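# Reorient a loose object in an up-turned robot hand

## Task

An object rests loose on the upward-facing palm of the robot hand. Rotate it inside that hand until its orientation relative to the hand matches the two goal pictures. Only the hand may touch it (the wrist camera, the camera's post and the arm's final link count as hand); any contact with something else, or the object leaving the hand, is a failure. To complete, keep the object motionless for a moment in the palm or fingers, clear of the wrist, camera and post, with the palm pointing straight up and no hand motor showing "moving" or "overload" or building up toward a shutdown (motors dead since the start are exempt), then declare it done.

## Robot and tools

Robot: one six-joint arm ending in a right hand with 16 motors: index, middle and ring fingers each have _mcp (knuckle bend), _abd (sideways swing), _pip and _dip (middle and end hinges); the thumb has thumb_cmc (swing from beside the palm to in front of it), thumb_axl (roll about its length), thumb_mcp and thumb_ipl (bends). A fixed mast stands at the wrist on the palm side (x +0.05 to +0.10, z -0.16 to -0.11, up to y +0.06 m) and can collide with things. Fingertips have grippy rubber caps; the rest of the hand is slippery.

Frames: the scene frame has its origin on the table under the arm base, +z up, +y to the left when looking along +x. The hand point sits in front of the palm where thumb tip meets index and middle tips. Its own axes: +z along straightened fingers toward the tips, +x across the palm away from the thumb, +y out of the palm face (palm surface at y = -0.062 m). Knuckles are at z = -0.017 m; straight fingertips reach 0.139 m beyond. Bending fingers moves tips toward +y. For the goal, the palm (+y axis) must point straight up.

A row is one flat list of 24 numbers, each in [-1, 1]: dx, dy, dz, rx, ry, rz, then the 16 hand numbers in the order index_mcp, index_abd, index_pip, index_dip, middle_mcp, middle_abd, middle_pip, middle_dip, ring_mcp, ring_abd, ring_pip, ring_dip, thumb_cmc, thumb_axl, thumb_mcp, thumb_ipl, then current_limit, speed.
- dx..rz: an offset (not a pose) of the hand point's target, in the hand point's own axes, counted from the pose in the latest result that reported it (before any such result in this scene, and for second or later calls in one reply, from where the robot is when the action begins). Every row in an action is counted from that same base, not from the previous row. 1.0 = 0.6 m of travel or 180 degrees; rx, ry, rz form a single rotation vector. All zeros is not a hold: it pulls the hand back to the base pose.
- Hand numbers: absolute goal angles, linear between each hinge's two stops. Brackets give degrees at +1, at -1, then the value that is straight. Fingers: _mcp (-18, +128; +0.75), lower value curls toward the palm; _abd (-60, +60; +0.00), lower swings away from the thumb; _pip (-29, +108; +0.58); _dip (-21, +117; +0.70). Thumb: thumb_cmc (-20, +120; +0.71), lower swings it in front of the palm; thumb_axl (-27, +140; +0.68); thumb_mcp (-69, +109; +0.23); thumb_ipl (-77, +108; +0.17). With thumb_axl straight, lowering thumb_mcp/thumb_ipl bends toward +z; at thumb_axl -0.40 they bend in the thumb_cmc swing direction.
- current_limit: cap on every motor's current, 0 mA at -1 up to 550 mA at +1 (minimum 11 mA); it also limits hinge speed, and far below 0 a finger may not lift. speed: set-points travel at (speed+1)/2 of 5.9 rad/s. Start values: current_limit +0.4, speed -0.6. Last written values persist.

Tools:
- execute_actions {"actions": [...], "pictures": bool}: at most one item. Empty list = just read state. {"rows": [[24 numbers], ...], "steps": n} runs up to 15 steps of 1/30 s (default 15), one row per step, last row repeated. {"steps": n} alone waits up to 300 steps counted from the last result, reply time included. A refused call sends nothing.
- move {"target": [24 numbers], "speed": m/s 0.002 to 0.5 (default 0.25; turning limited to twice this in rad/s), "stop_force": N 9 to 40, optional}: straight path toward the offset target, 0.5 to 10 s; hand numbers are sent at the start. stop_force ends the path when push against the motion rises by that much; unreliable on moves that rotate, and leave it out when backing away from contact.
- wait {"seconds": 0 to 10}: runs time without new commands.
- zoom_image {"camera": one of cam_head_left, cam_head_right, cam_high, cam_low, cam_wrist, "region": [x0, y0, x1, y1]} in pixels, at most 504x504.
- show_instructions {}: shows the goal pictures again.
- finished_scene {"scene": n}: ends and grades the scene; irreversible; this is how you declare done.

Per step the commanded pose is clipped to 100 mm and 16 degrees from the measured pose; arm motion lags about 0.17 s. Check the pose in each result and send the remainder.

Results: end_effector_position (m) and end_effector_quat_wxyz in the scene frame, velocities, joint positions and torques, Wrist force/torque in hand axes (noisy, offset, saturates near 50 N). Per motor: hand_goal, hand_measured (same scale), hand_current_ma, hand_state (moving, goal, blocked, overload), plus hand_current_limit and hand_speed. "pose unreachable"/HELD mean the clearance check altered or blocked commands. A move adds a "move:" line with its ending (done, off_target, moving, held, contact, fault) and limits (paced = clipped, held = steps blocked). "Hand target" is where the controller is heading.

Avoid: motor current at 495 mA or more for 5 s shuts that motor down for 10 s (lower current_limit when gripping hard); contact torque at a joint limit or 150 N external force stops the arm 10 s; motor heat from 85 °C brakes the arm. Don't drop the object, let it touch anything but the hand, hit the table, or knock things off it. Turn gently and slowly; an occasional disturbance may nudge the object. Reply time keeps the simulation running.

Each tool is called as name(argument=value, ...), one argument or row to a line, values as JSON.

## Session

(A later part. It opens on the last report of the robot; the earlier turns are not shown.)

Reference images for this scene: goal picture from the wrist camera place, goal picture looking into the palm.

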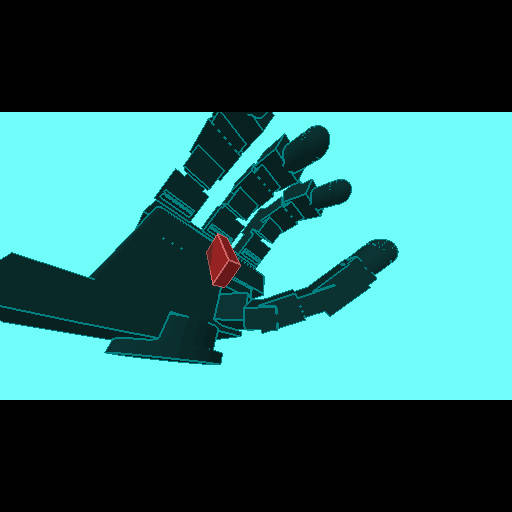

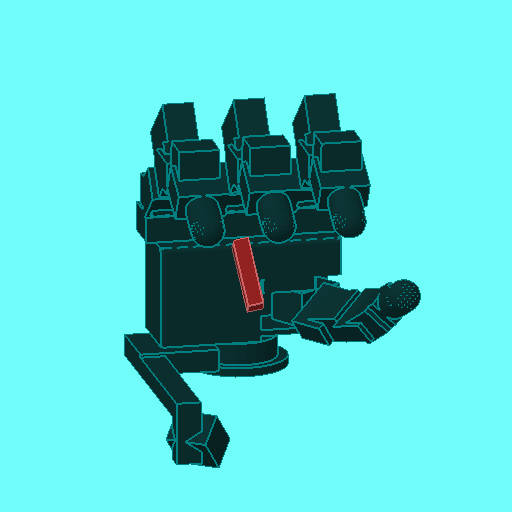

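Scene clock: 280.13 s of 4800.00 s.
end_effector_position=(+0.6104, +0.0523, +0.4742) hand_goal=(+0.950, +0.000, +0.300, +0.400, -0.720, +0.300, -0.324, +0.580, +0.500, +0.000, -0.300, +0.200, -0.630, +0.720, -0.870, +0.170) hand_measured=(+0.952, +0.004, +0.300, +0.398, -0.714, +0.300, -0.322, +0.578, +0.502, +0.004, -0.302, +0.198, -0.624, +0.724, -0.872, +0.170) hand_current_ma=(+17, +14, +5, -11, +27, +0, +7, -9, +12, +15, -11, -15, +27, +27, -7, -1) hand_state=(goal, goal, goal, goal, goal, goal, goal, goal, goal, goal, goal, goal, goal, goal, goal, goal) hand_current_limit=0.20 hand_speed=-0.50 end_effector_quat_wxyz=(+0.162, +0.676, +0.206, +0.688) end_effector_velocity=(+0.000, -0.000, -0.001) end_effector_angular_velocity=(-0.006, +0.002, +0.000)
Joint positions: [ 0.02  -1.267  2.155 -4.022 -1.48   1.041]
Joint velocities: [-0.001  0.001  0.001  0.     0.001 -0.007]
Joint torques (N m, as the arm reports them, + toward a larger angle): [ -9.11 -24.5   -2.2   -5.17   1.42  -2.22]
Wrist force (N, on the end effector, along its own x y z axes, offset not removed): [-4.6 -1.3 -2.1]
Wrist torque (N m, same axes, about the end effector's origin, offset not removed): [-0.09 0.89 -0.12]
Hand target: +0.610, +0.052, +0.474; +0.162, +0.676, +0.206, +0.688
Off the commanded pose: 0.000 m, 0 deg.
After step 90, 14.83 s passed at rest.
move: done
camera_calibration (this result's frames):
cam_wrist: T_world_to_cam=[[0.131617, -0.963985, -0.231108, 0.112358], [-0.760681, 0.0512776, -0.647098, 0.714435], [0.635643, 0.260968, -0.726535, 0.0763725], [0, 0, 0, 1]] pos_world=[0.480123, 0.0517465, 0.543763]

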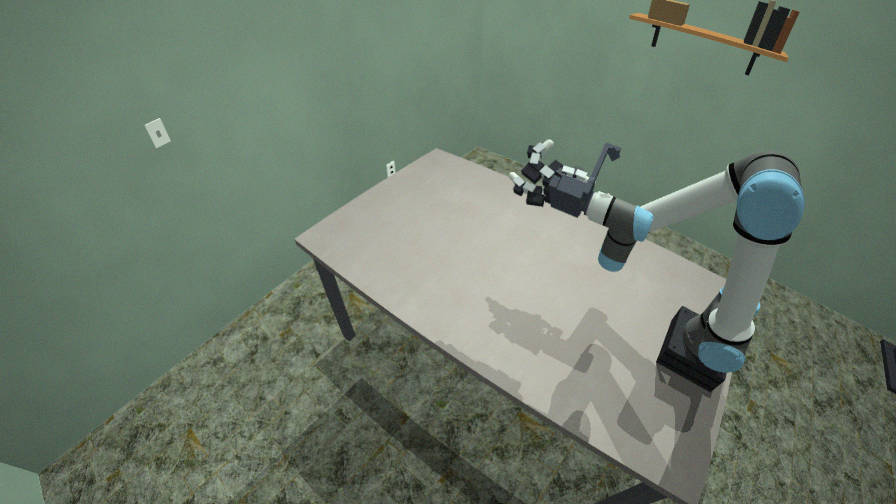

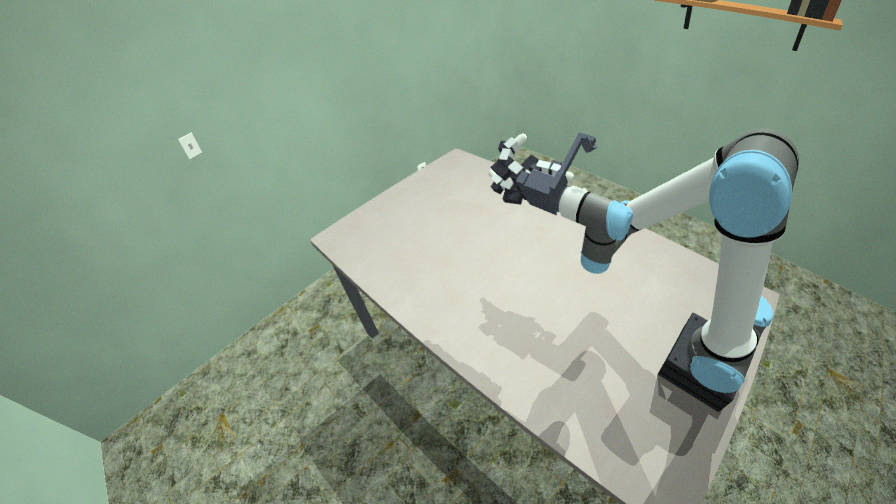

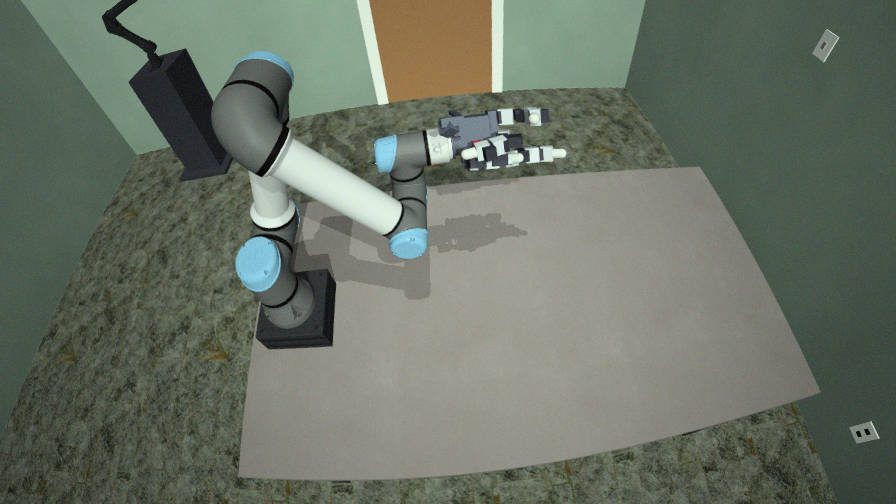

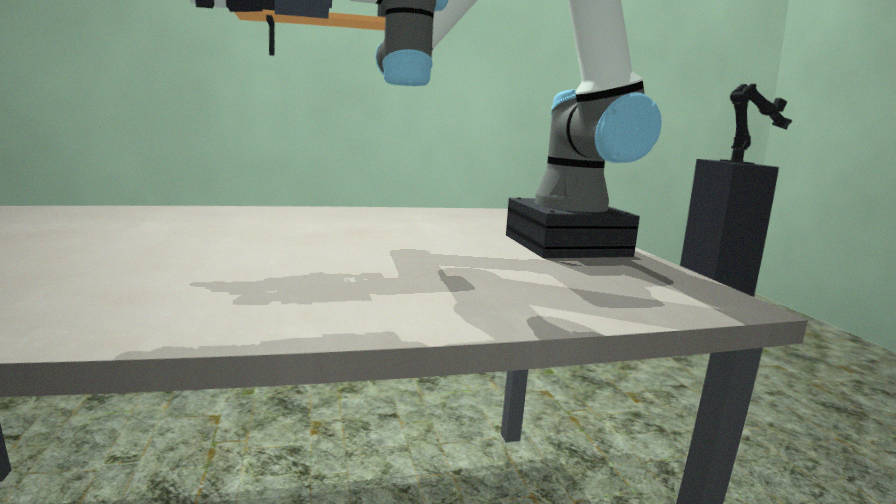

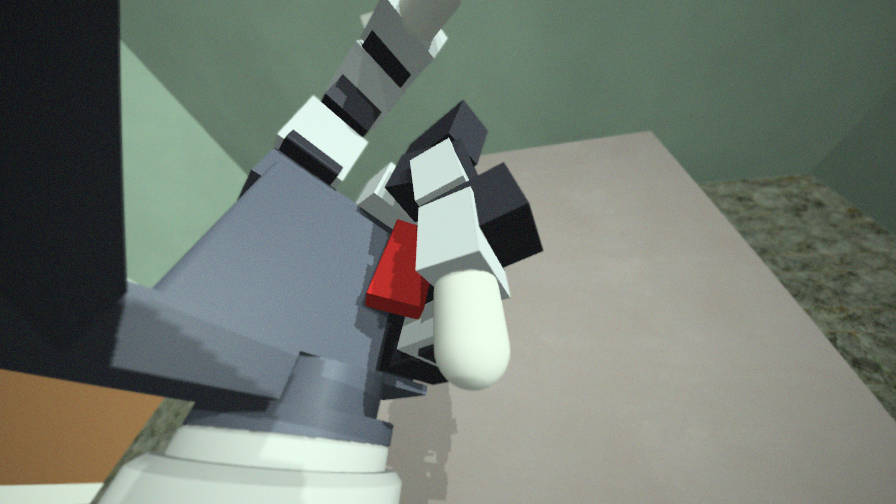

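move(
  target=[0,0,0,0,0,0, 0.95,0,0.3,0.4, -0.68,0.33,-0.35,0.54, 0.5,0,-0.3,0.2, -0.86,0.77,-0.82,0.17, 0.2,-0.75],
)

zoom_image(
  camera="cam_high",
  region=[440,100,540,200],
)

Scene clock: 298.97 s of 4800.00 s.
end_effector_position=(+0.6104, +0.0522, +0.4742) hand_goal=(+0.950, +0.000, +0.300, +0.400, -0.680, +0.330, -0.350, +0.540, +0.500, +0.000, -0.300, +0.200, -0.860, +0.770, -0.820, +0.170) hand_measured=(+0.954, +0.004, +0.300, +0.398, -0.686, +0.330, -0.348, +0.542, +0.502, +0.004, -0.302, +0.198, -0.848, +0.772, -0.830, +0.170) hand_current_ma=(+18, +14, +5, -11, -27, +3, +11, +13, +12, +15, -11, -15, +65, +18, -64, -1) hand_state=(goal, goal, goal, goal, goal, goal, goal, goal, goal, goal, goal, goal, goal, goal, goal, goal) hand_current_limit=0.20 hand_speed=-0.75 end_effector_quat_wxyz=(+0.162, +0.676, +0.206, +0.688) end_effector_velocity=(-0.000, -0.000, +0.000) end_effector_angular_velocity=(+0.000, -0.000, -0.000)
Joint positions: [ 0.02  -1.267  2.155 -4.022 -1.48   1.041]
Joint velocities: [ 0.    -0.001  0.001  0.    -0.     0.   ]
Joint torques (N m, as the arm reports them, + toward a larger angle): [  6.61 -25.59  -7.27  -4.03  -1.4    1.69]
Wrist force (N, on the end effector, along its own x y z axes, offset not removed): [2.1 2.6 -1.0]
Wrist torque (N m, same axes, about the end effector's origin, offset not removed): [0.37 -0.01 0.56]
Hand target: +0.610, +0.052, +0.474; +0.162, +0.676, +0.206, +0.688
Off the commanded pose: 0.000 m, 0 deg.
After step 90, 15.13 s passed at rest.
move: done
camera_calibration (this result's frames):
cam_wrist: T_world_to_cam=[[0.131533, -0.964, -0.231091, 0.112349], [-0.760677, 0.0513321, -0.647097, 0.714422], [0.635664, 0.2609, -0.726541, 0.0763761], [0, 0, 0, 1]] pos_world=[0.480118, 0.0517047, 0.543754]

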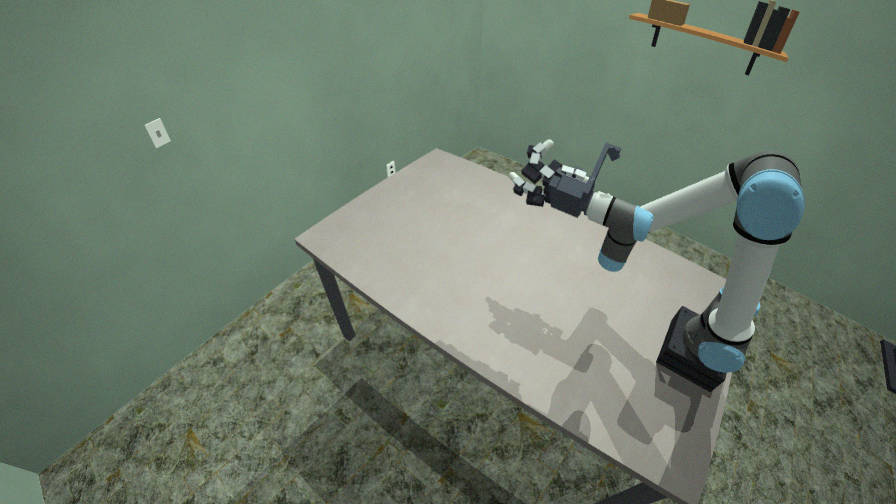

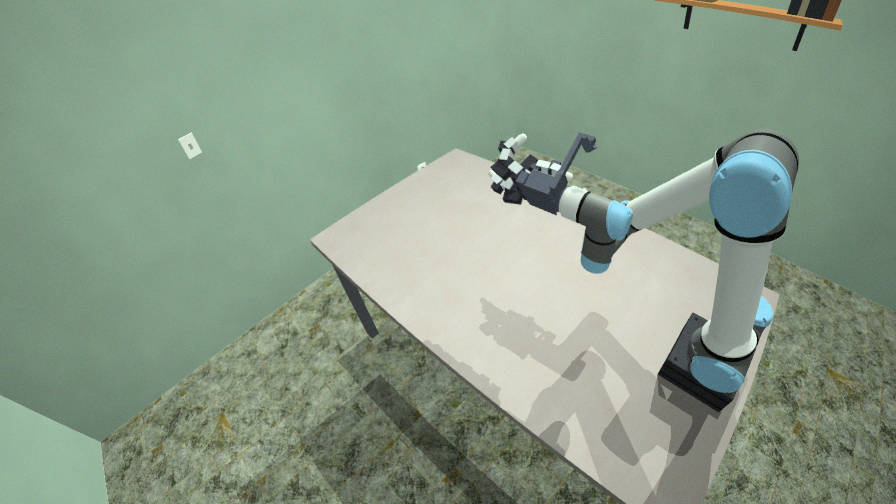

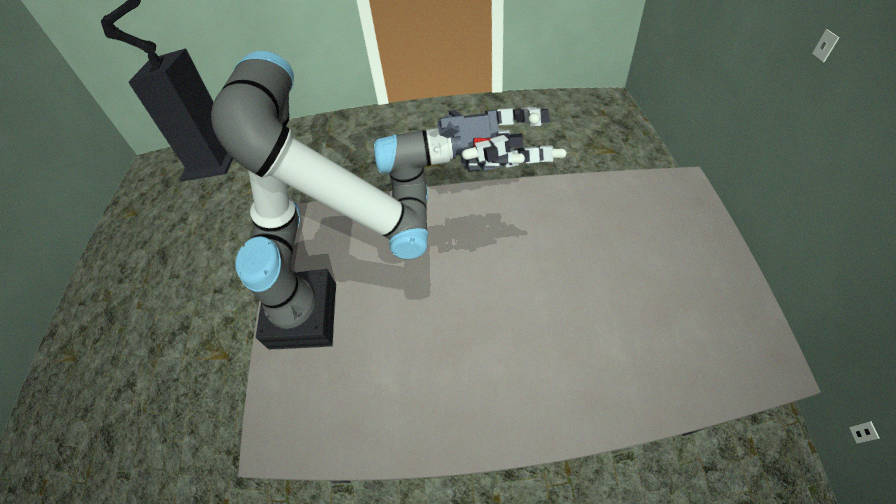

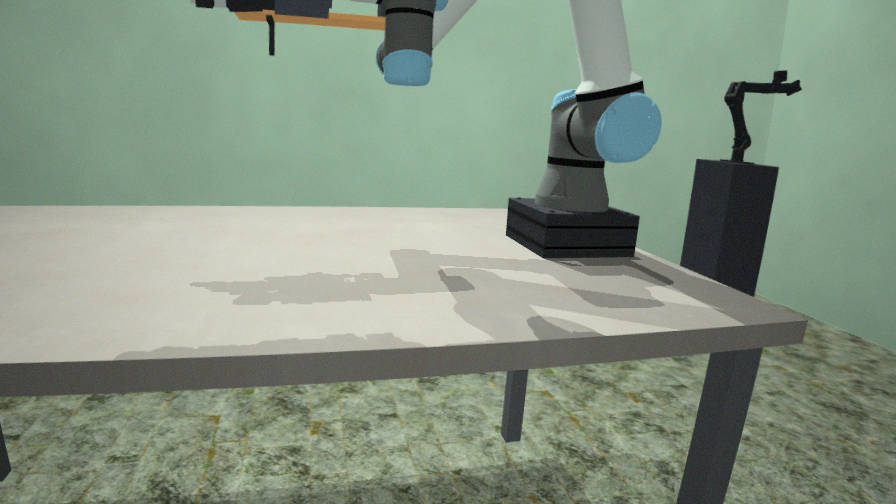

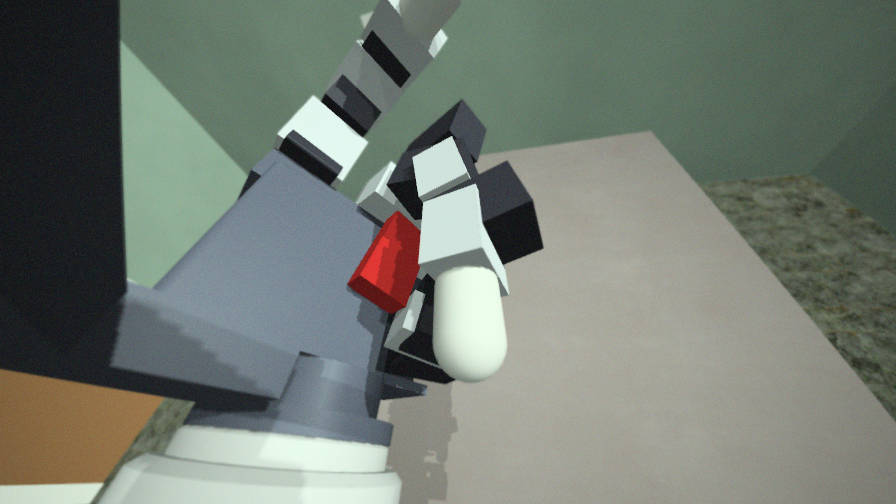

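Region (440, 100, 540, 200) of cam_high's 896x504 image, scaled by 5.040, with more detail than that image has.

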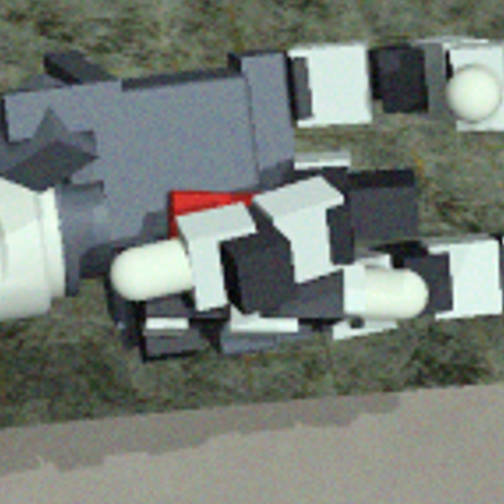

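move(
  target=[-0.094,-0.087,0,0,0,0.317, 0.95,0,0.3,0.4, -0.68,0.33,-0.35,0.54, 0.5,0,-0.3,0.2, -0.86,0.77,-0.82,0.17, 0.2,-0.75],
  speed=0.25,
)

zoom_image(
  camera="cam_high",
  region=[450,110,530,190],
)

Scene clock: 305.60 s of 4800.00 s.
end_effector_position=(+0.6093, +0.0689, +0.3992) hand_goal=(+0.950, +0.000, +0.300, +0.400, -0.680, +0.330, -0.350, +0.540, +0.500, +0.000, -0.300, +0.200, -0.860, +0.770, -0.820, +0.170) hand_measured=(+0.948, +0.004, +0.300, +0.398, -0.680, +0.330, -0.348, +0.542, +0.498, +0.004, -0.302, +0.198, -0.848, +0.774, -0.822, +0.170) hand_current_ma=(-14, +14, +5, -11, +0, +4, +11, +13, -9, +15, -11, -15, +64, +28, -16, -1) hand_state=(goal, goal, goal, goal, goal, goal, goal, goal, goal, goal, goal, goal, goal, goal, goal, goal) hand_current_limit=0.20 hand_speed=-0.75 end_effector_quat_wxyz=(-0.186, +0.693, -0.142, +0.682) end_effector_velocity=(+0.000, +0.000, -0.001) end_effector_angular_velocity=(+0.008, +0.000, +0.000)
Joint positions: [ 0.013 -1.283  2.152 -4.003 -1.473  2.036]
Joint velocities: [-0.001  0.001  0.    -0.001  0.002  0.008]
Joint torques (N m, as the arm reports them, + toward a larger angle): [ -8.92 -39.23  -2.68  -5.33   1.39   1.75]
Wrist force (N, on the end effector, along its own x y z axes, offset not removed): [0.5 -0.3 1.6]
Wrist torque (N m, same axes, about the end effector's origin, offset not removed): [-0.09 0.19 0.42]
Hand target: +0.609, +0.069, +0.399; -0.186, +0.693, -0.142, +0.682
Off the commanded pose: 0.000 m, 0 deg.
After step 90, 1.20 s passed at rest.
move: done
camera_calibration (this result's frames):
cam_wrist: T_world_to_cam=[[0.0908885, -0.329198, -0.939876, 0.375226], [-0.792559, 0.54754, -0.268422, 0.498293], [0.602984, 0.769304, -0.211144, -0.202646], [0, 0, 0, 1]] pos_world=[0.483015, 0.00658458, 0.443631]

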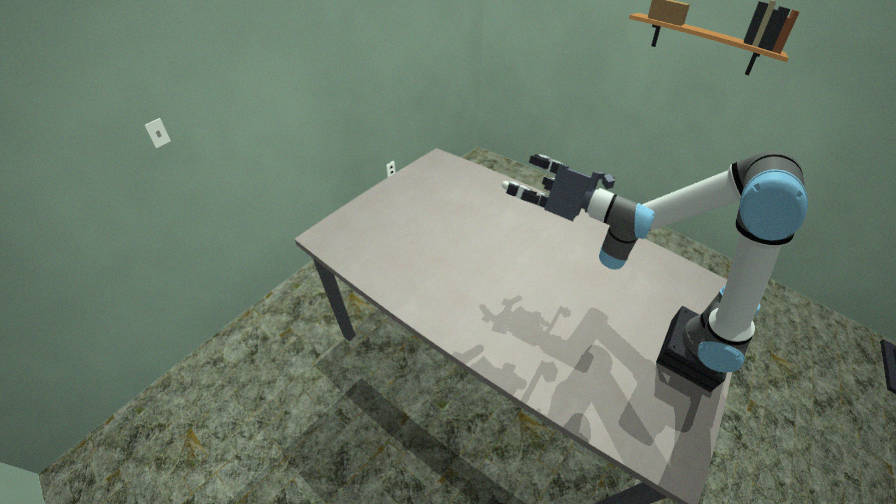

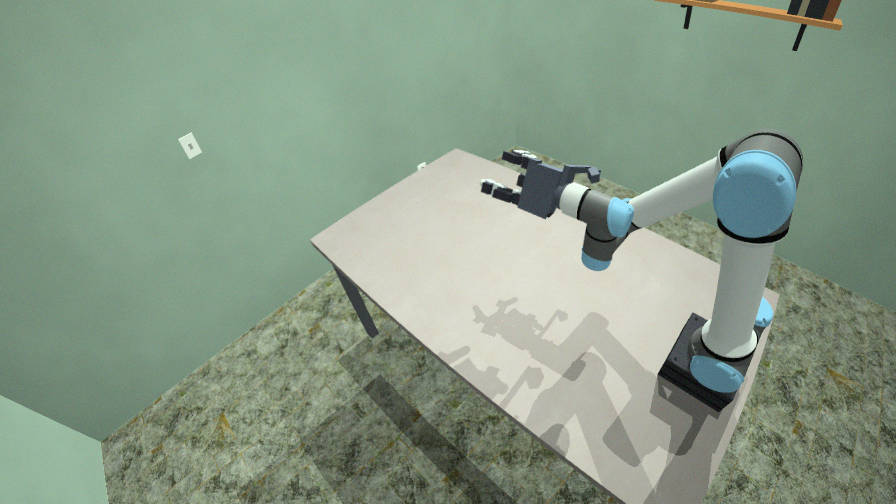

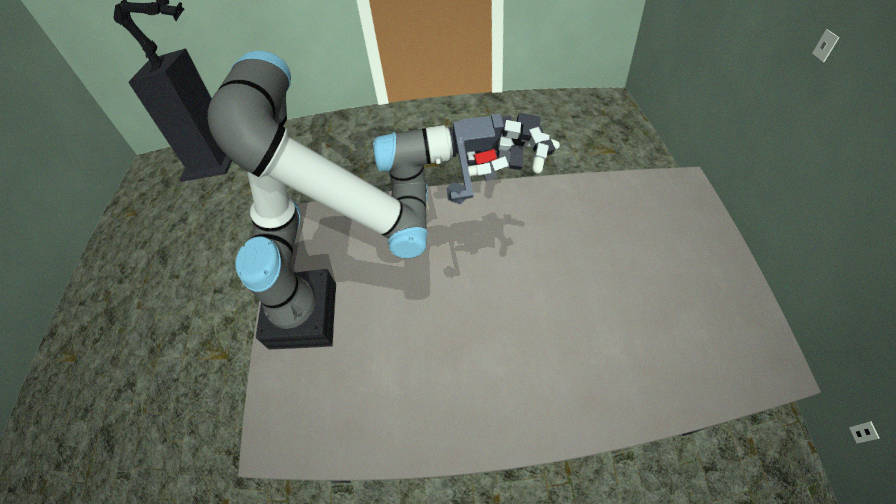

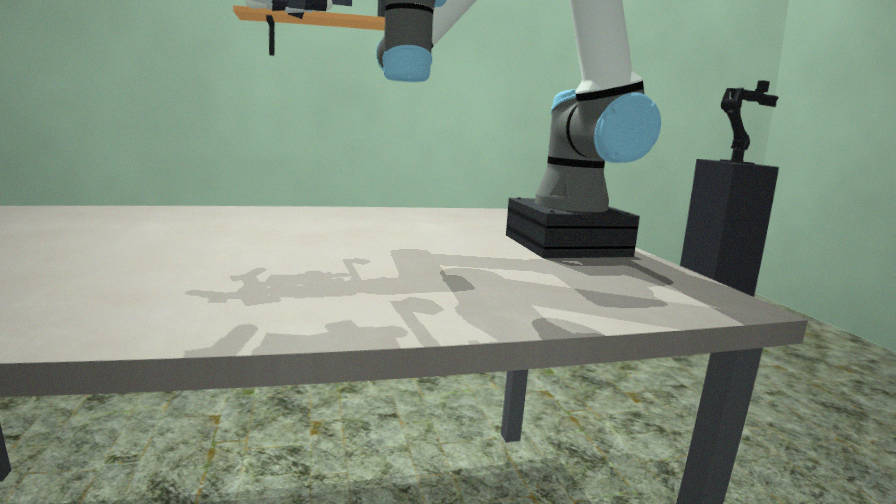

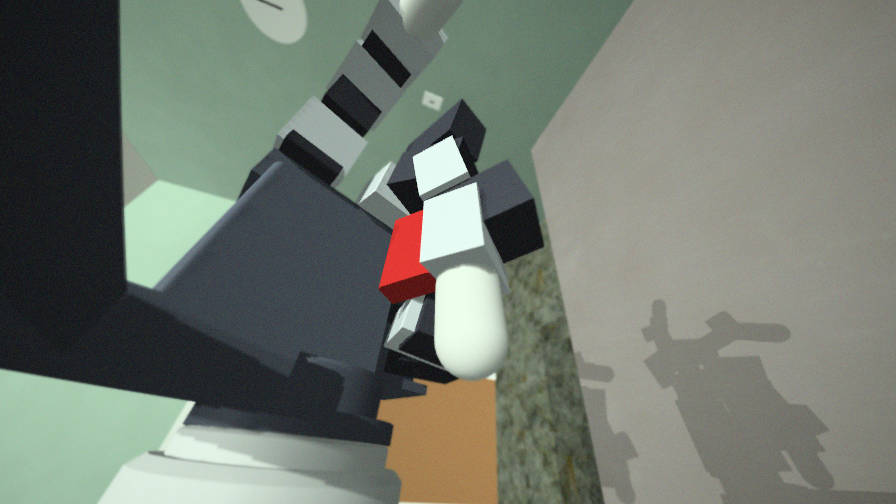

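Region (450, 110, 530, 190) of cam_high's 896x504 image, scaled by 6.300, with more detail than that image has.

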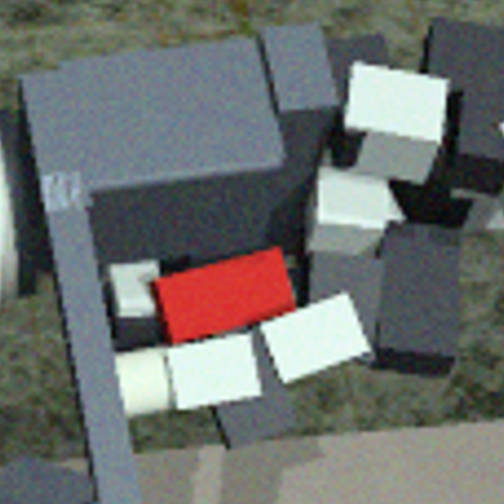

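move(
  target=[0.04,0.004,0,0,0,-0.095, 0.95,0,0.3,0.4, -0.68,0.3,-0.33,0.54, 0.5,0,-0.3,0.2, -0.6,0.68,-0.85,0.17, 0.2,-0.85],
  speed=0.15,
)

zoom_image(
  camera="cam_high",
  region=[450,110,530,190],
)

Scene clock: 313.97 s of 4800.00 s.
end_effector_position=(+0.6101, +0.0560, +0.4195) hand_goal=(+0.950, +0.000, +0.300, +0.400, -0.680, +0.300, -0.330, +0.540, +0.500, +0.000, -0.300, +0.200, -0.600, +0.680, -0.850, +0.170) hand_measured=(+0.948, +0.004, +0.300, +0.398, -0.680, +0.308, -0.330, +0.542, +0.498, +0.004, -0.302, +0.198, -0.598, +0.696, -0.846, +0.170) hand_current_ma=(-14, +14, +5, -11, +1, +40, -1, +13, -9, +15, -11, -15, +9, +93, +25, -1) hand_state=(goal, goal, goal, goal, goal, goal, goal, goal, goal, goal, goal, goal, goal, goal, goal, goal) hand_current_limit=0.20 hand_speed=-0.85 end_effector_quat_wxyz=(-0.083, +0.706, -0.038, +0.702) end_effector_velocity=(+0.001, -0.001, +0.002) end_effector_angular_velocity=(-0.008, -0.003, -0.000)
Joint positions: [ 0.017 -1.279  2.152 -4.007 -1.477  1.739]
Joint velocities: [-0.     0.    -0.003  0.     0.    -0.008]
Joint torques (N m, as the arm reports them, + toward a larger angle): [ -9.34 -24.94  -2.52  -5.13   1.39  -1.81]
Wrist force (N, on the end effector, along its own x y z axes, offset not removed): [-1.9 1.7 -1.6]
Wrist torque (N m, same axes, about the end effector's origin, offset not removed): [0.30 0.58 0.30]
Hand target: +0.610, +0.056, +0.420; -0.083, +0.706, -0.037, +0.702
Off the commanded pose: 0.000 m, 0 deg.
After step 90, 4.00 s passed at rest.
move: done
camera_calibration (this result's frames):
cam_wrist: T_world_to_cam=[[0.107612, -0.589709, -0.800414, 0.335881], [-0.78582, 0.442729, -0.431832, 0.581778], [0.609021, 0.675451, -0.415762, -0.101524], [0, 0, 0, 1]] pos_world=[0.482858, 0.00907653, 0.477864]

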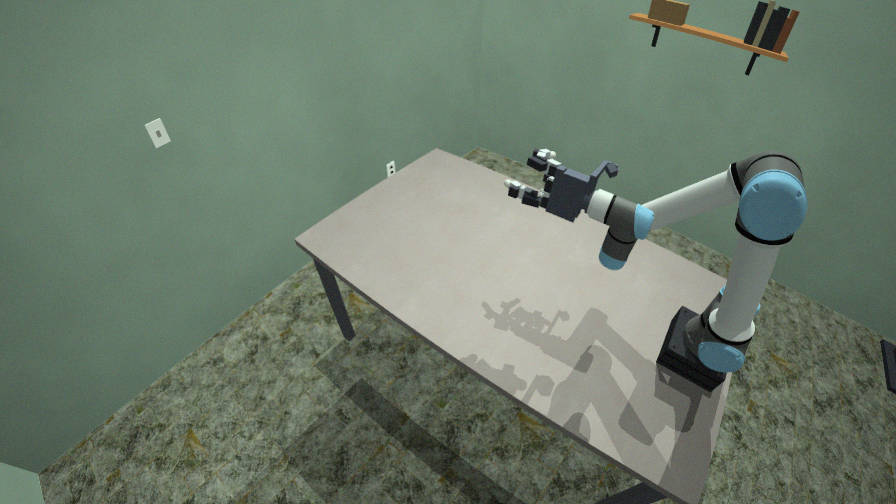

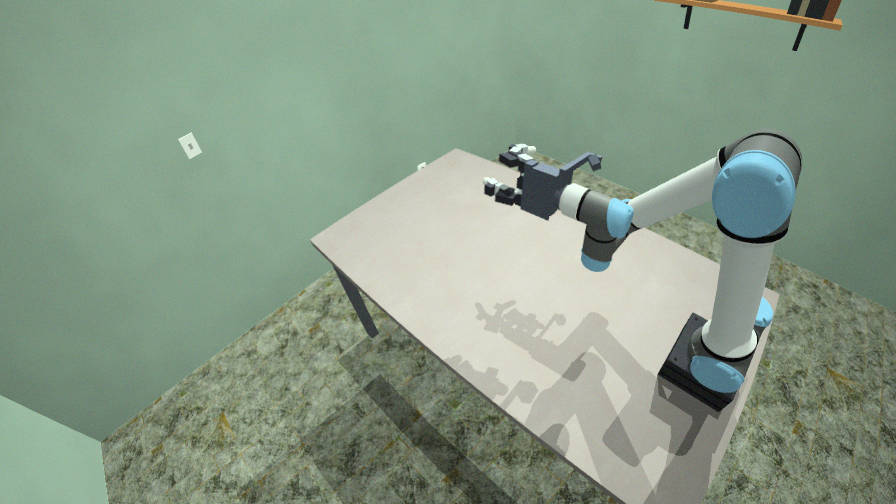

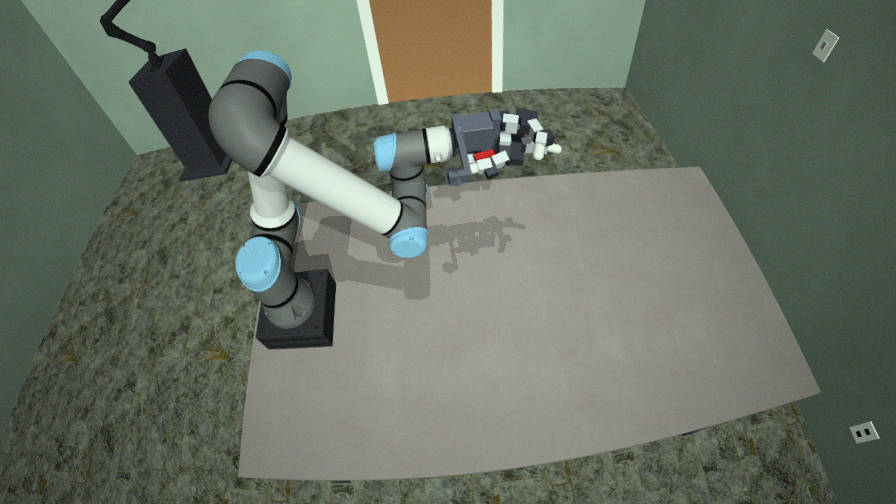

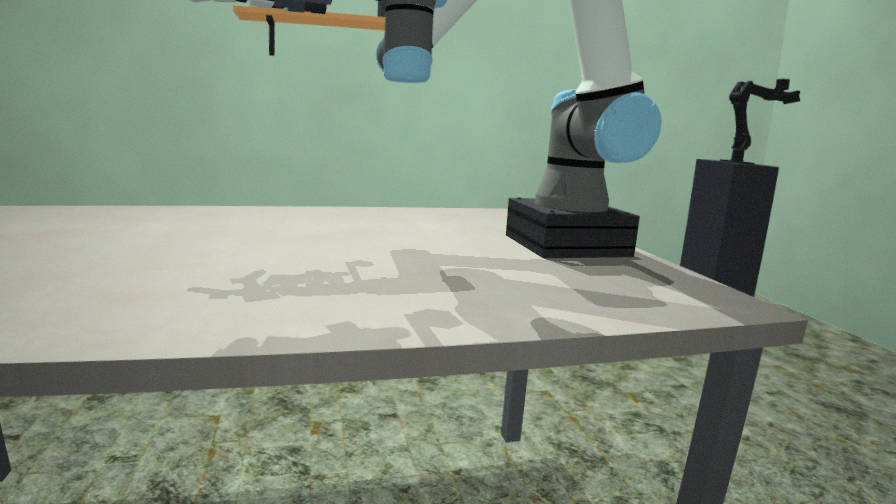

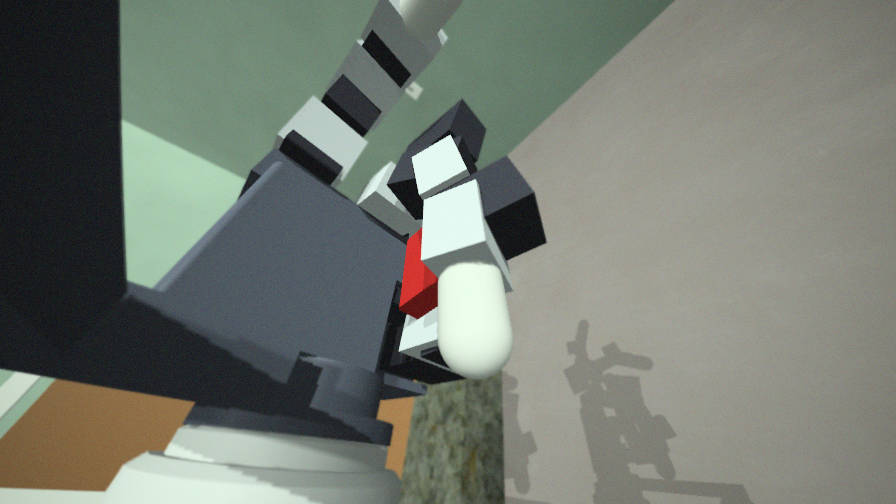

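Region (450, 110, 530, 190) of cam_high's 896x504 image, scaled by 6.300, with more detail than that image has.

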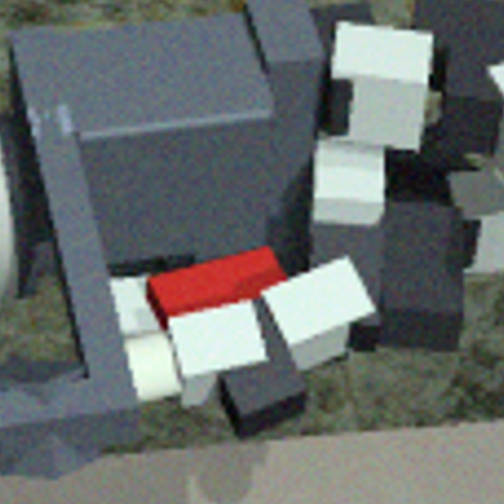

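move(
  target=[0.02,0.003,0,0,0,-0.05, 0.95,0,0.3,0.4, -0.69,0.04,-0.19,0.7, 0.5,0,-0.3,0.2, -0.6,0.68,-0.85,0.17, 0.2,-0.9],
  speed=0.15,
)

move(
  target=[0,0,0,0,0,0, 0.95,0,0.3,0.4, -0.69,0.04,-0.19,0.7, 0.5,0,-0.3,0.2, -0.58,0.69,-0.58,0.17, 0.2,-0.85],
)

Scene clock: 333.73 s of 4800.00 s.
end_effector_position=(+0.6104, +0.0523, +0.4310) hand_goal=(+0.950, +0.000, +0.300, +0.400, -0.690, +0.040, -0.190, +0.700, +0.500, +0.000, -0.300, +0.200, -0.600, +0.680, -0.850, +0.170) hand_measured=(+0.948, +0.004, +0.300, +0.398, -0.688, +0.052, -0.192, +0.698, +0.498, +0.004, -0.302, +0.198, -0.598, +0.696, -0.848, +0.170) hand_current_ma=(-14, +14, +5, -11, +15, +56, -13, -14, -9, +15, -11, -15, +11, +93, +14, -1) hand_state=(goal, goal, goal, goal, goal, goal, goal, goal, goal, goal, goal, goal, goal, goal, goal, goal) hand_current_limit=0.20 hand_speed=-0.90 end_effector_quat_wxyz=(-0.027, +0.707, +0.018, +0.707) end_effector_velocity=(-0.000, +0.000, -0.000) end_effector_angular_velocity=(-0.000, -0.000, +0.000)
Joint positions: [ 0.02  -1.275  2.153 -4.011 -1.479  1.582]
Joint velocities: [-0.     0.     0.001 -0.001  0.    -0.   ]
Joint torques (N m, as the arm reports them, + toward a larger angle): [ -0.02 -24.36  -2.66  -5.18   1.41  -2.1 ]
Wrist force (N, on the end effector, along its own x y z axes, offset not removed): [-0.5 -2.8 1.6]
Wrist torque (N m, same axes, about the end effector's origin, offset not removed): [-0.52 0.31 0.37]
Hand target: +0.610, +0.052, +0.431; -0.027, +0.707, +0.018, +0.707
Off the commanded pose: 0.000 m, 0 deg.
After step 90, 15.60 s passed at rest.
move: done
camera_calibration (this result's frames):
cam_wrist: T_world_to_cam=[[0.115156, -0.707335, -0.697435, 0.300008], [-0.781102, 0.369284, -0.503497, 0.620462], [0.613693, 0.602748, -0.509976, -0.052772], [0, 0, 0, 1]] pos_world=[0.482482, 0.0148874, 0.494724]

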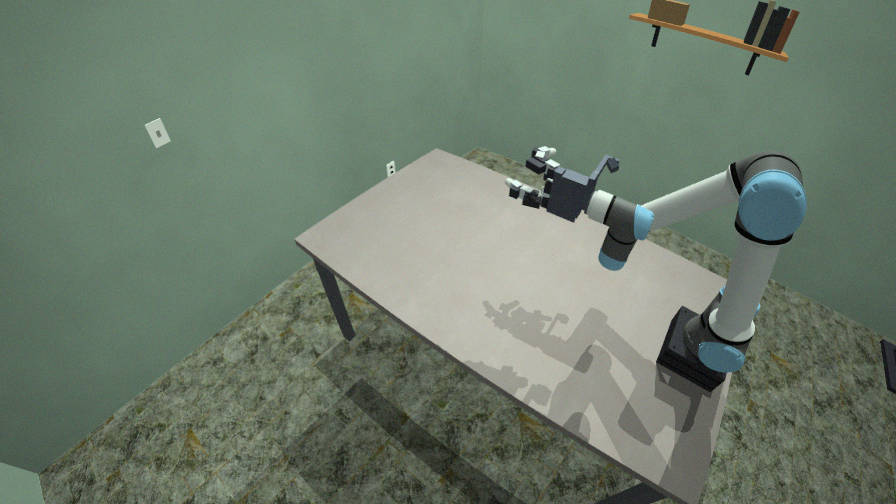

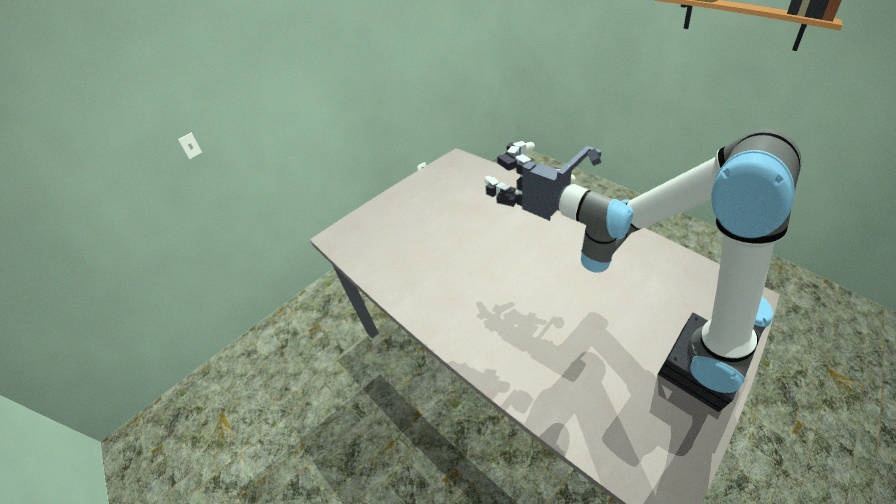

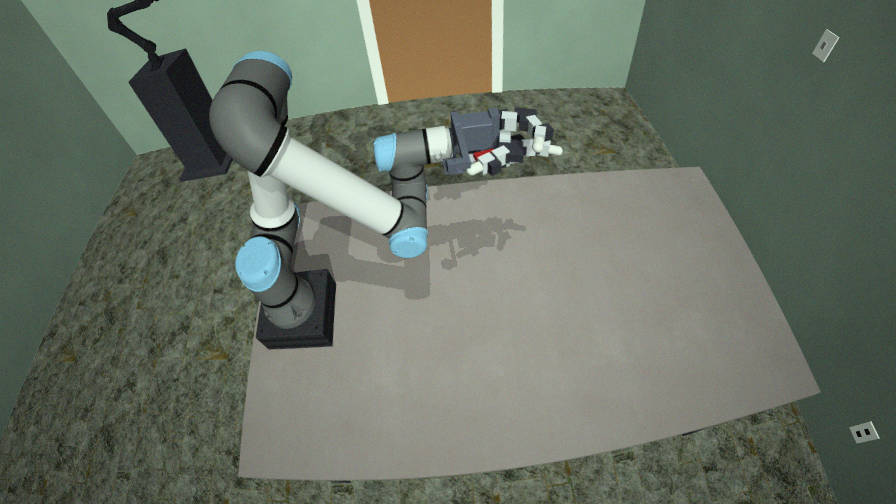

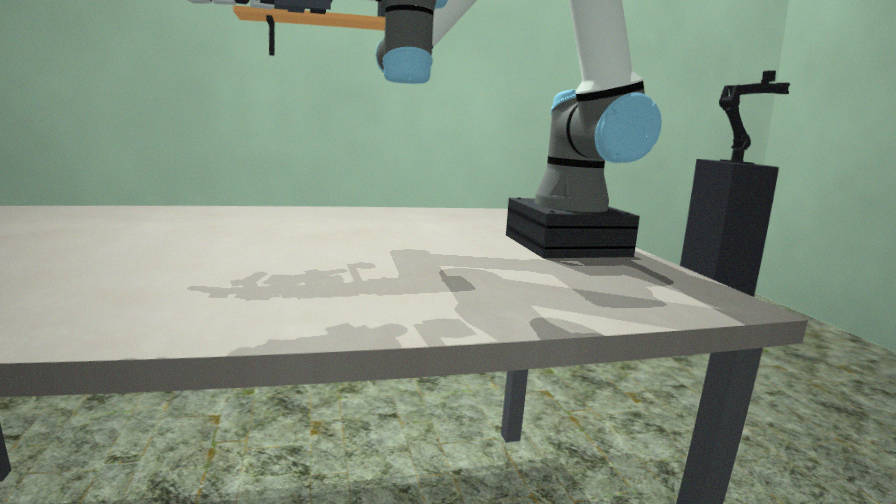

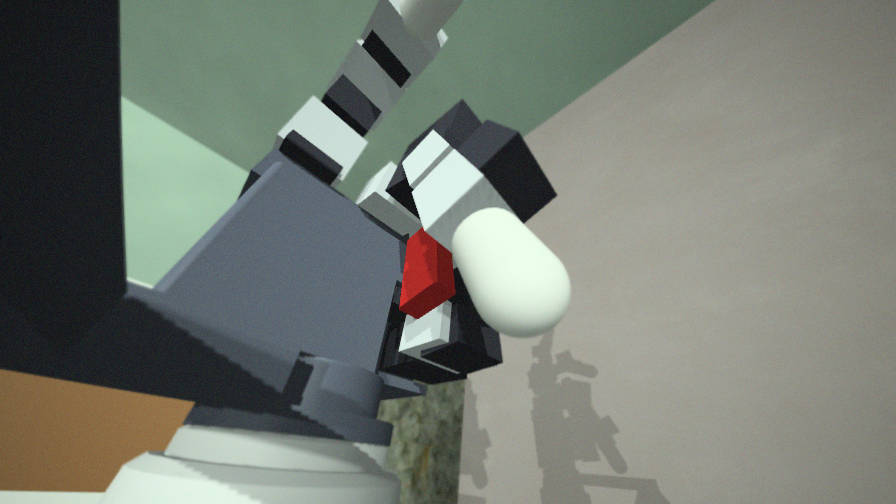

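Scene clock: 334.93 s of 4800.00 s.
end_effector_position=(+0.6104, +0.0523, +0.4310) hand_goal=(+0.950, +0.000, +0.300, +0.400, -0.690, +0.040, -0.190, +0.700, +0.500, +0.000, -0.300, +0.200, -0.580, +0.690, -0.580, +0.170) hand_measured=(+0.948, +0.004, +0.300, +0.398, -0.688, +0.052, -0.192, +0.698, +0.498, +0.004, -0.302, +0.198, -0.574, +0.696, -0.582, +0.170) hand_current_ma=(-14, +14, +5, -11, +15, +56, -13, -14, -9, +15, -11, -15, +27, +37, -15, -1) hand_state=(goal, goal, goal, goal, goal, goal, goal, goal, goal, goal, goal, goal, goal, goal, goal, goal) hand_current_limit=0.20 hand_speed=-0.85 end_effector_quat_wxyz=(-0.027, +0.707, +0.018, +0.707) end_effector_velocity=(+0.000, +0.000, +0.001) end_effector_angular_velocity=(-0.000, -0.002, +0.000)
Joint positions: [ 0.02  -1.275  2.153 -4.011 -1.479  1.582]
Joint velocities: [ 0.    -0.    -0.001 -0.001 -0.    -0.   ]
Joint torques (N m, as the arm reports them, + toward a larger angle): [  0.48 -24.84  -2.39  -5.04  -1.02  -1.57]
Wrist force (N, on the end effector, along its own x y z axes, offset not removed): [2.4 3.6 1.6]
Wrist torque (N m, same axes, about the end effector's origin, offset not removed): [0.34 -0.01 0.79]
Hand target: +0.610, +0.052, +0.431; -0.027, +0.707, +0.018, +0.707
Off the commanded pose: 0.000 m, 0 deg.
move: done
camera_calibration (this result's frames):
cam_wrist: T_world_to_cam=[[0.115168, -0.707339, -0.697429, 0.3], [-0.781108, 0.369266, -0.5035, 0.620468], [0.613683, 0.602755, -0.509981, -0.0527669], [0, 0, 0, 1]] pos_world=[0.482484, 0.0148897, 0.494724]

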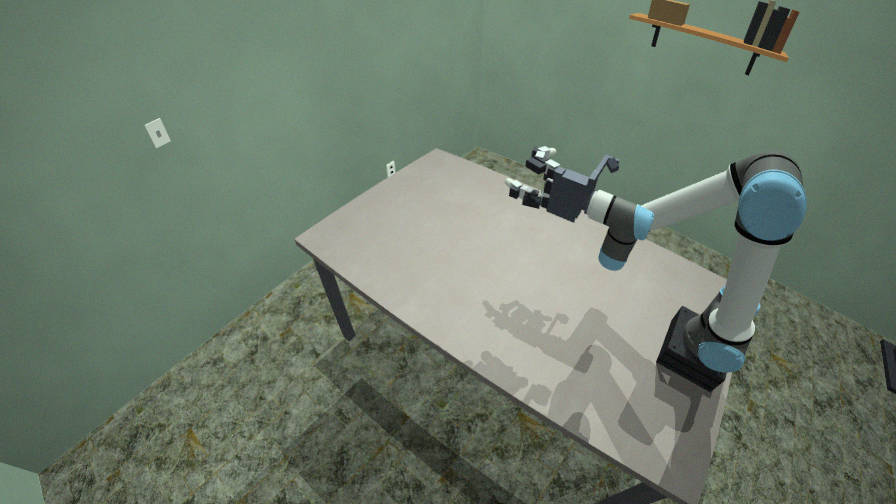

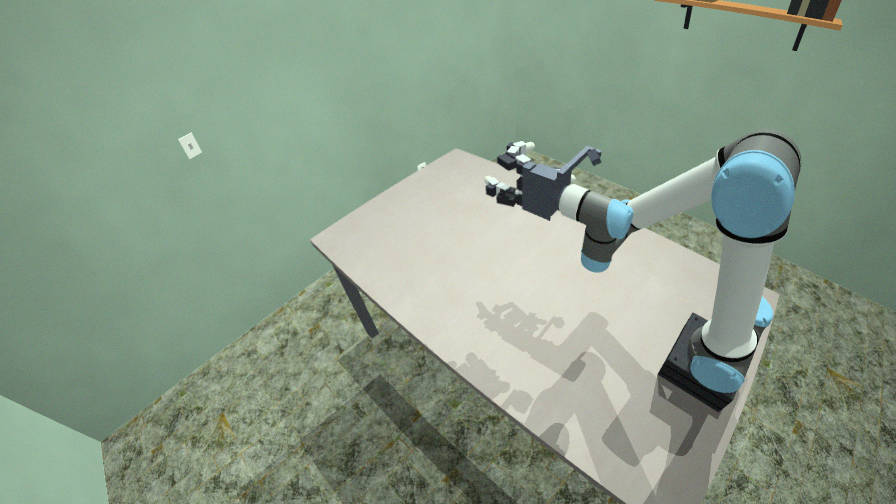

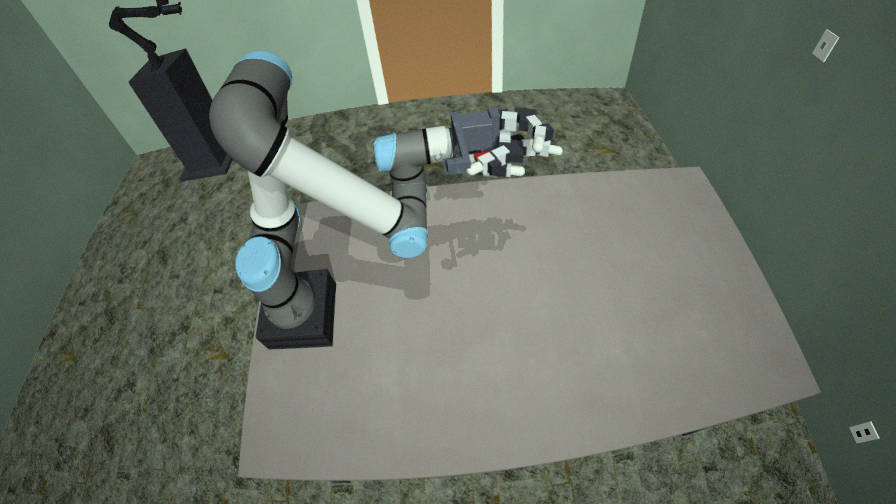

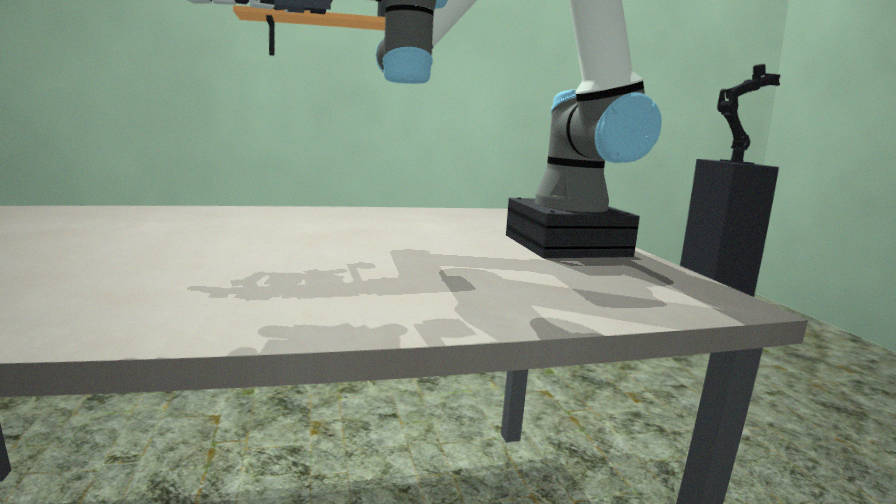

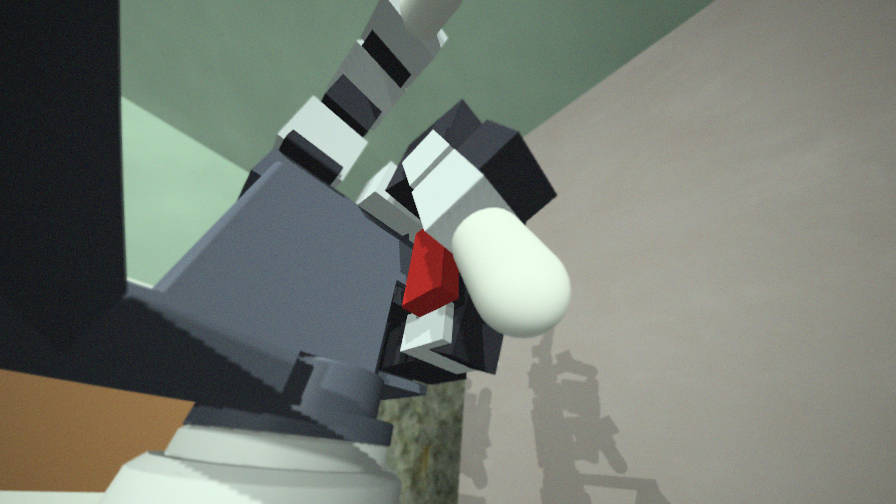

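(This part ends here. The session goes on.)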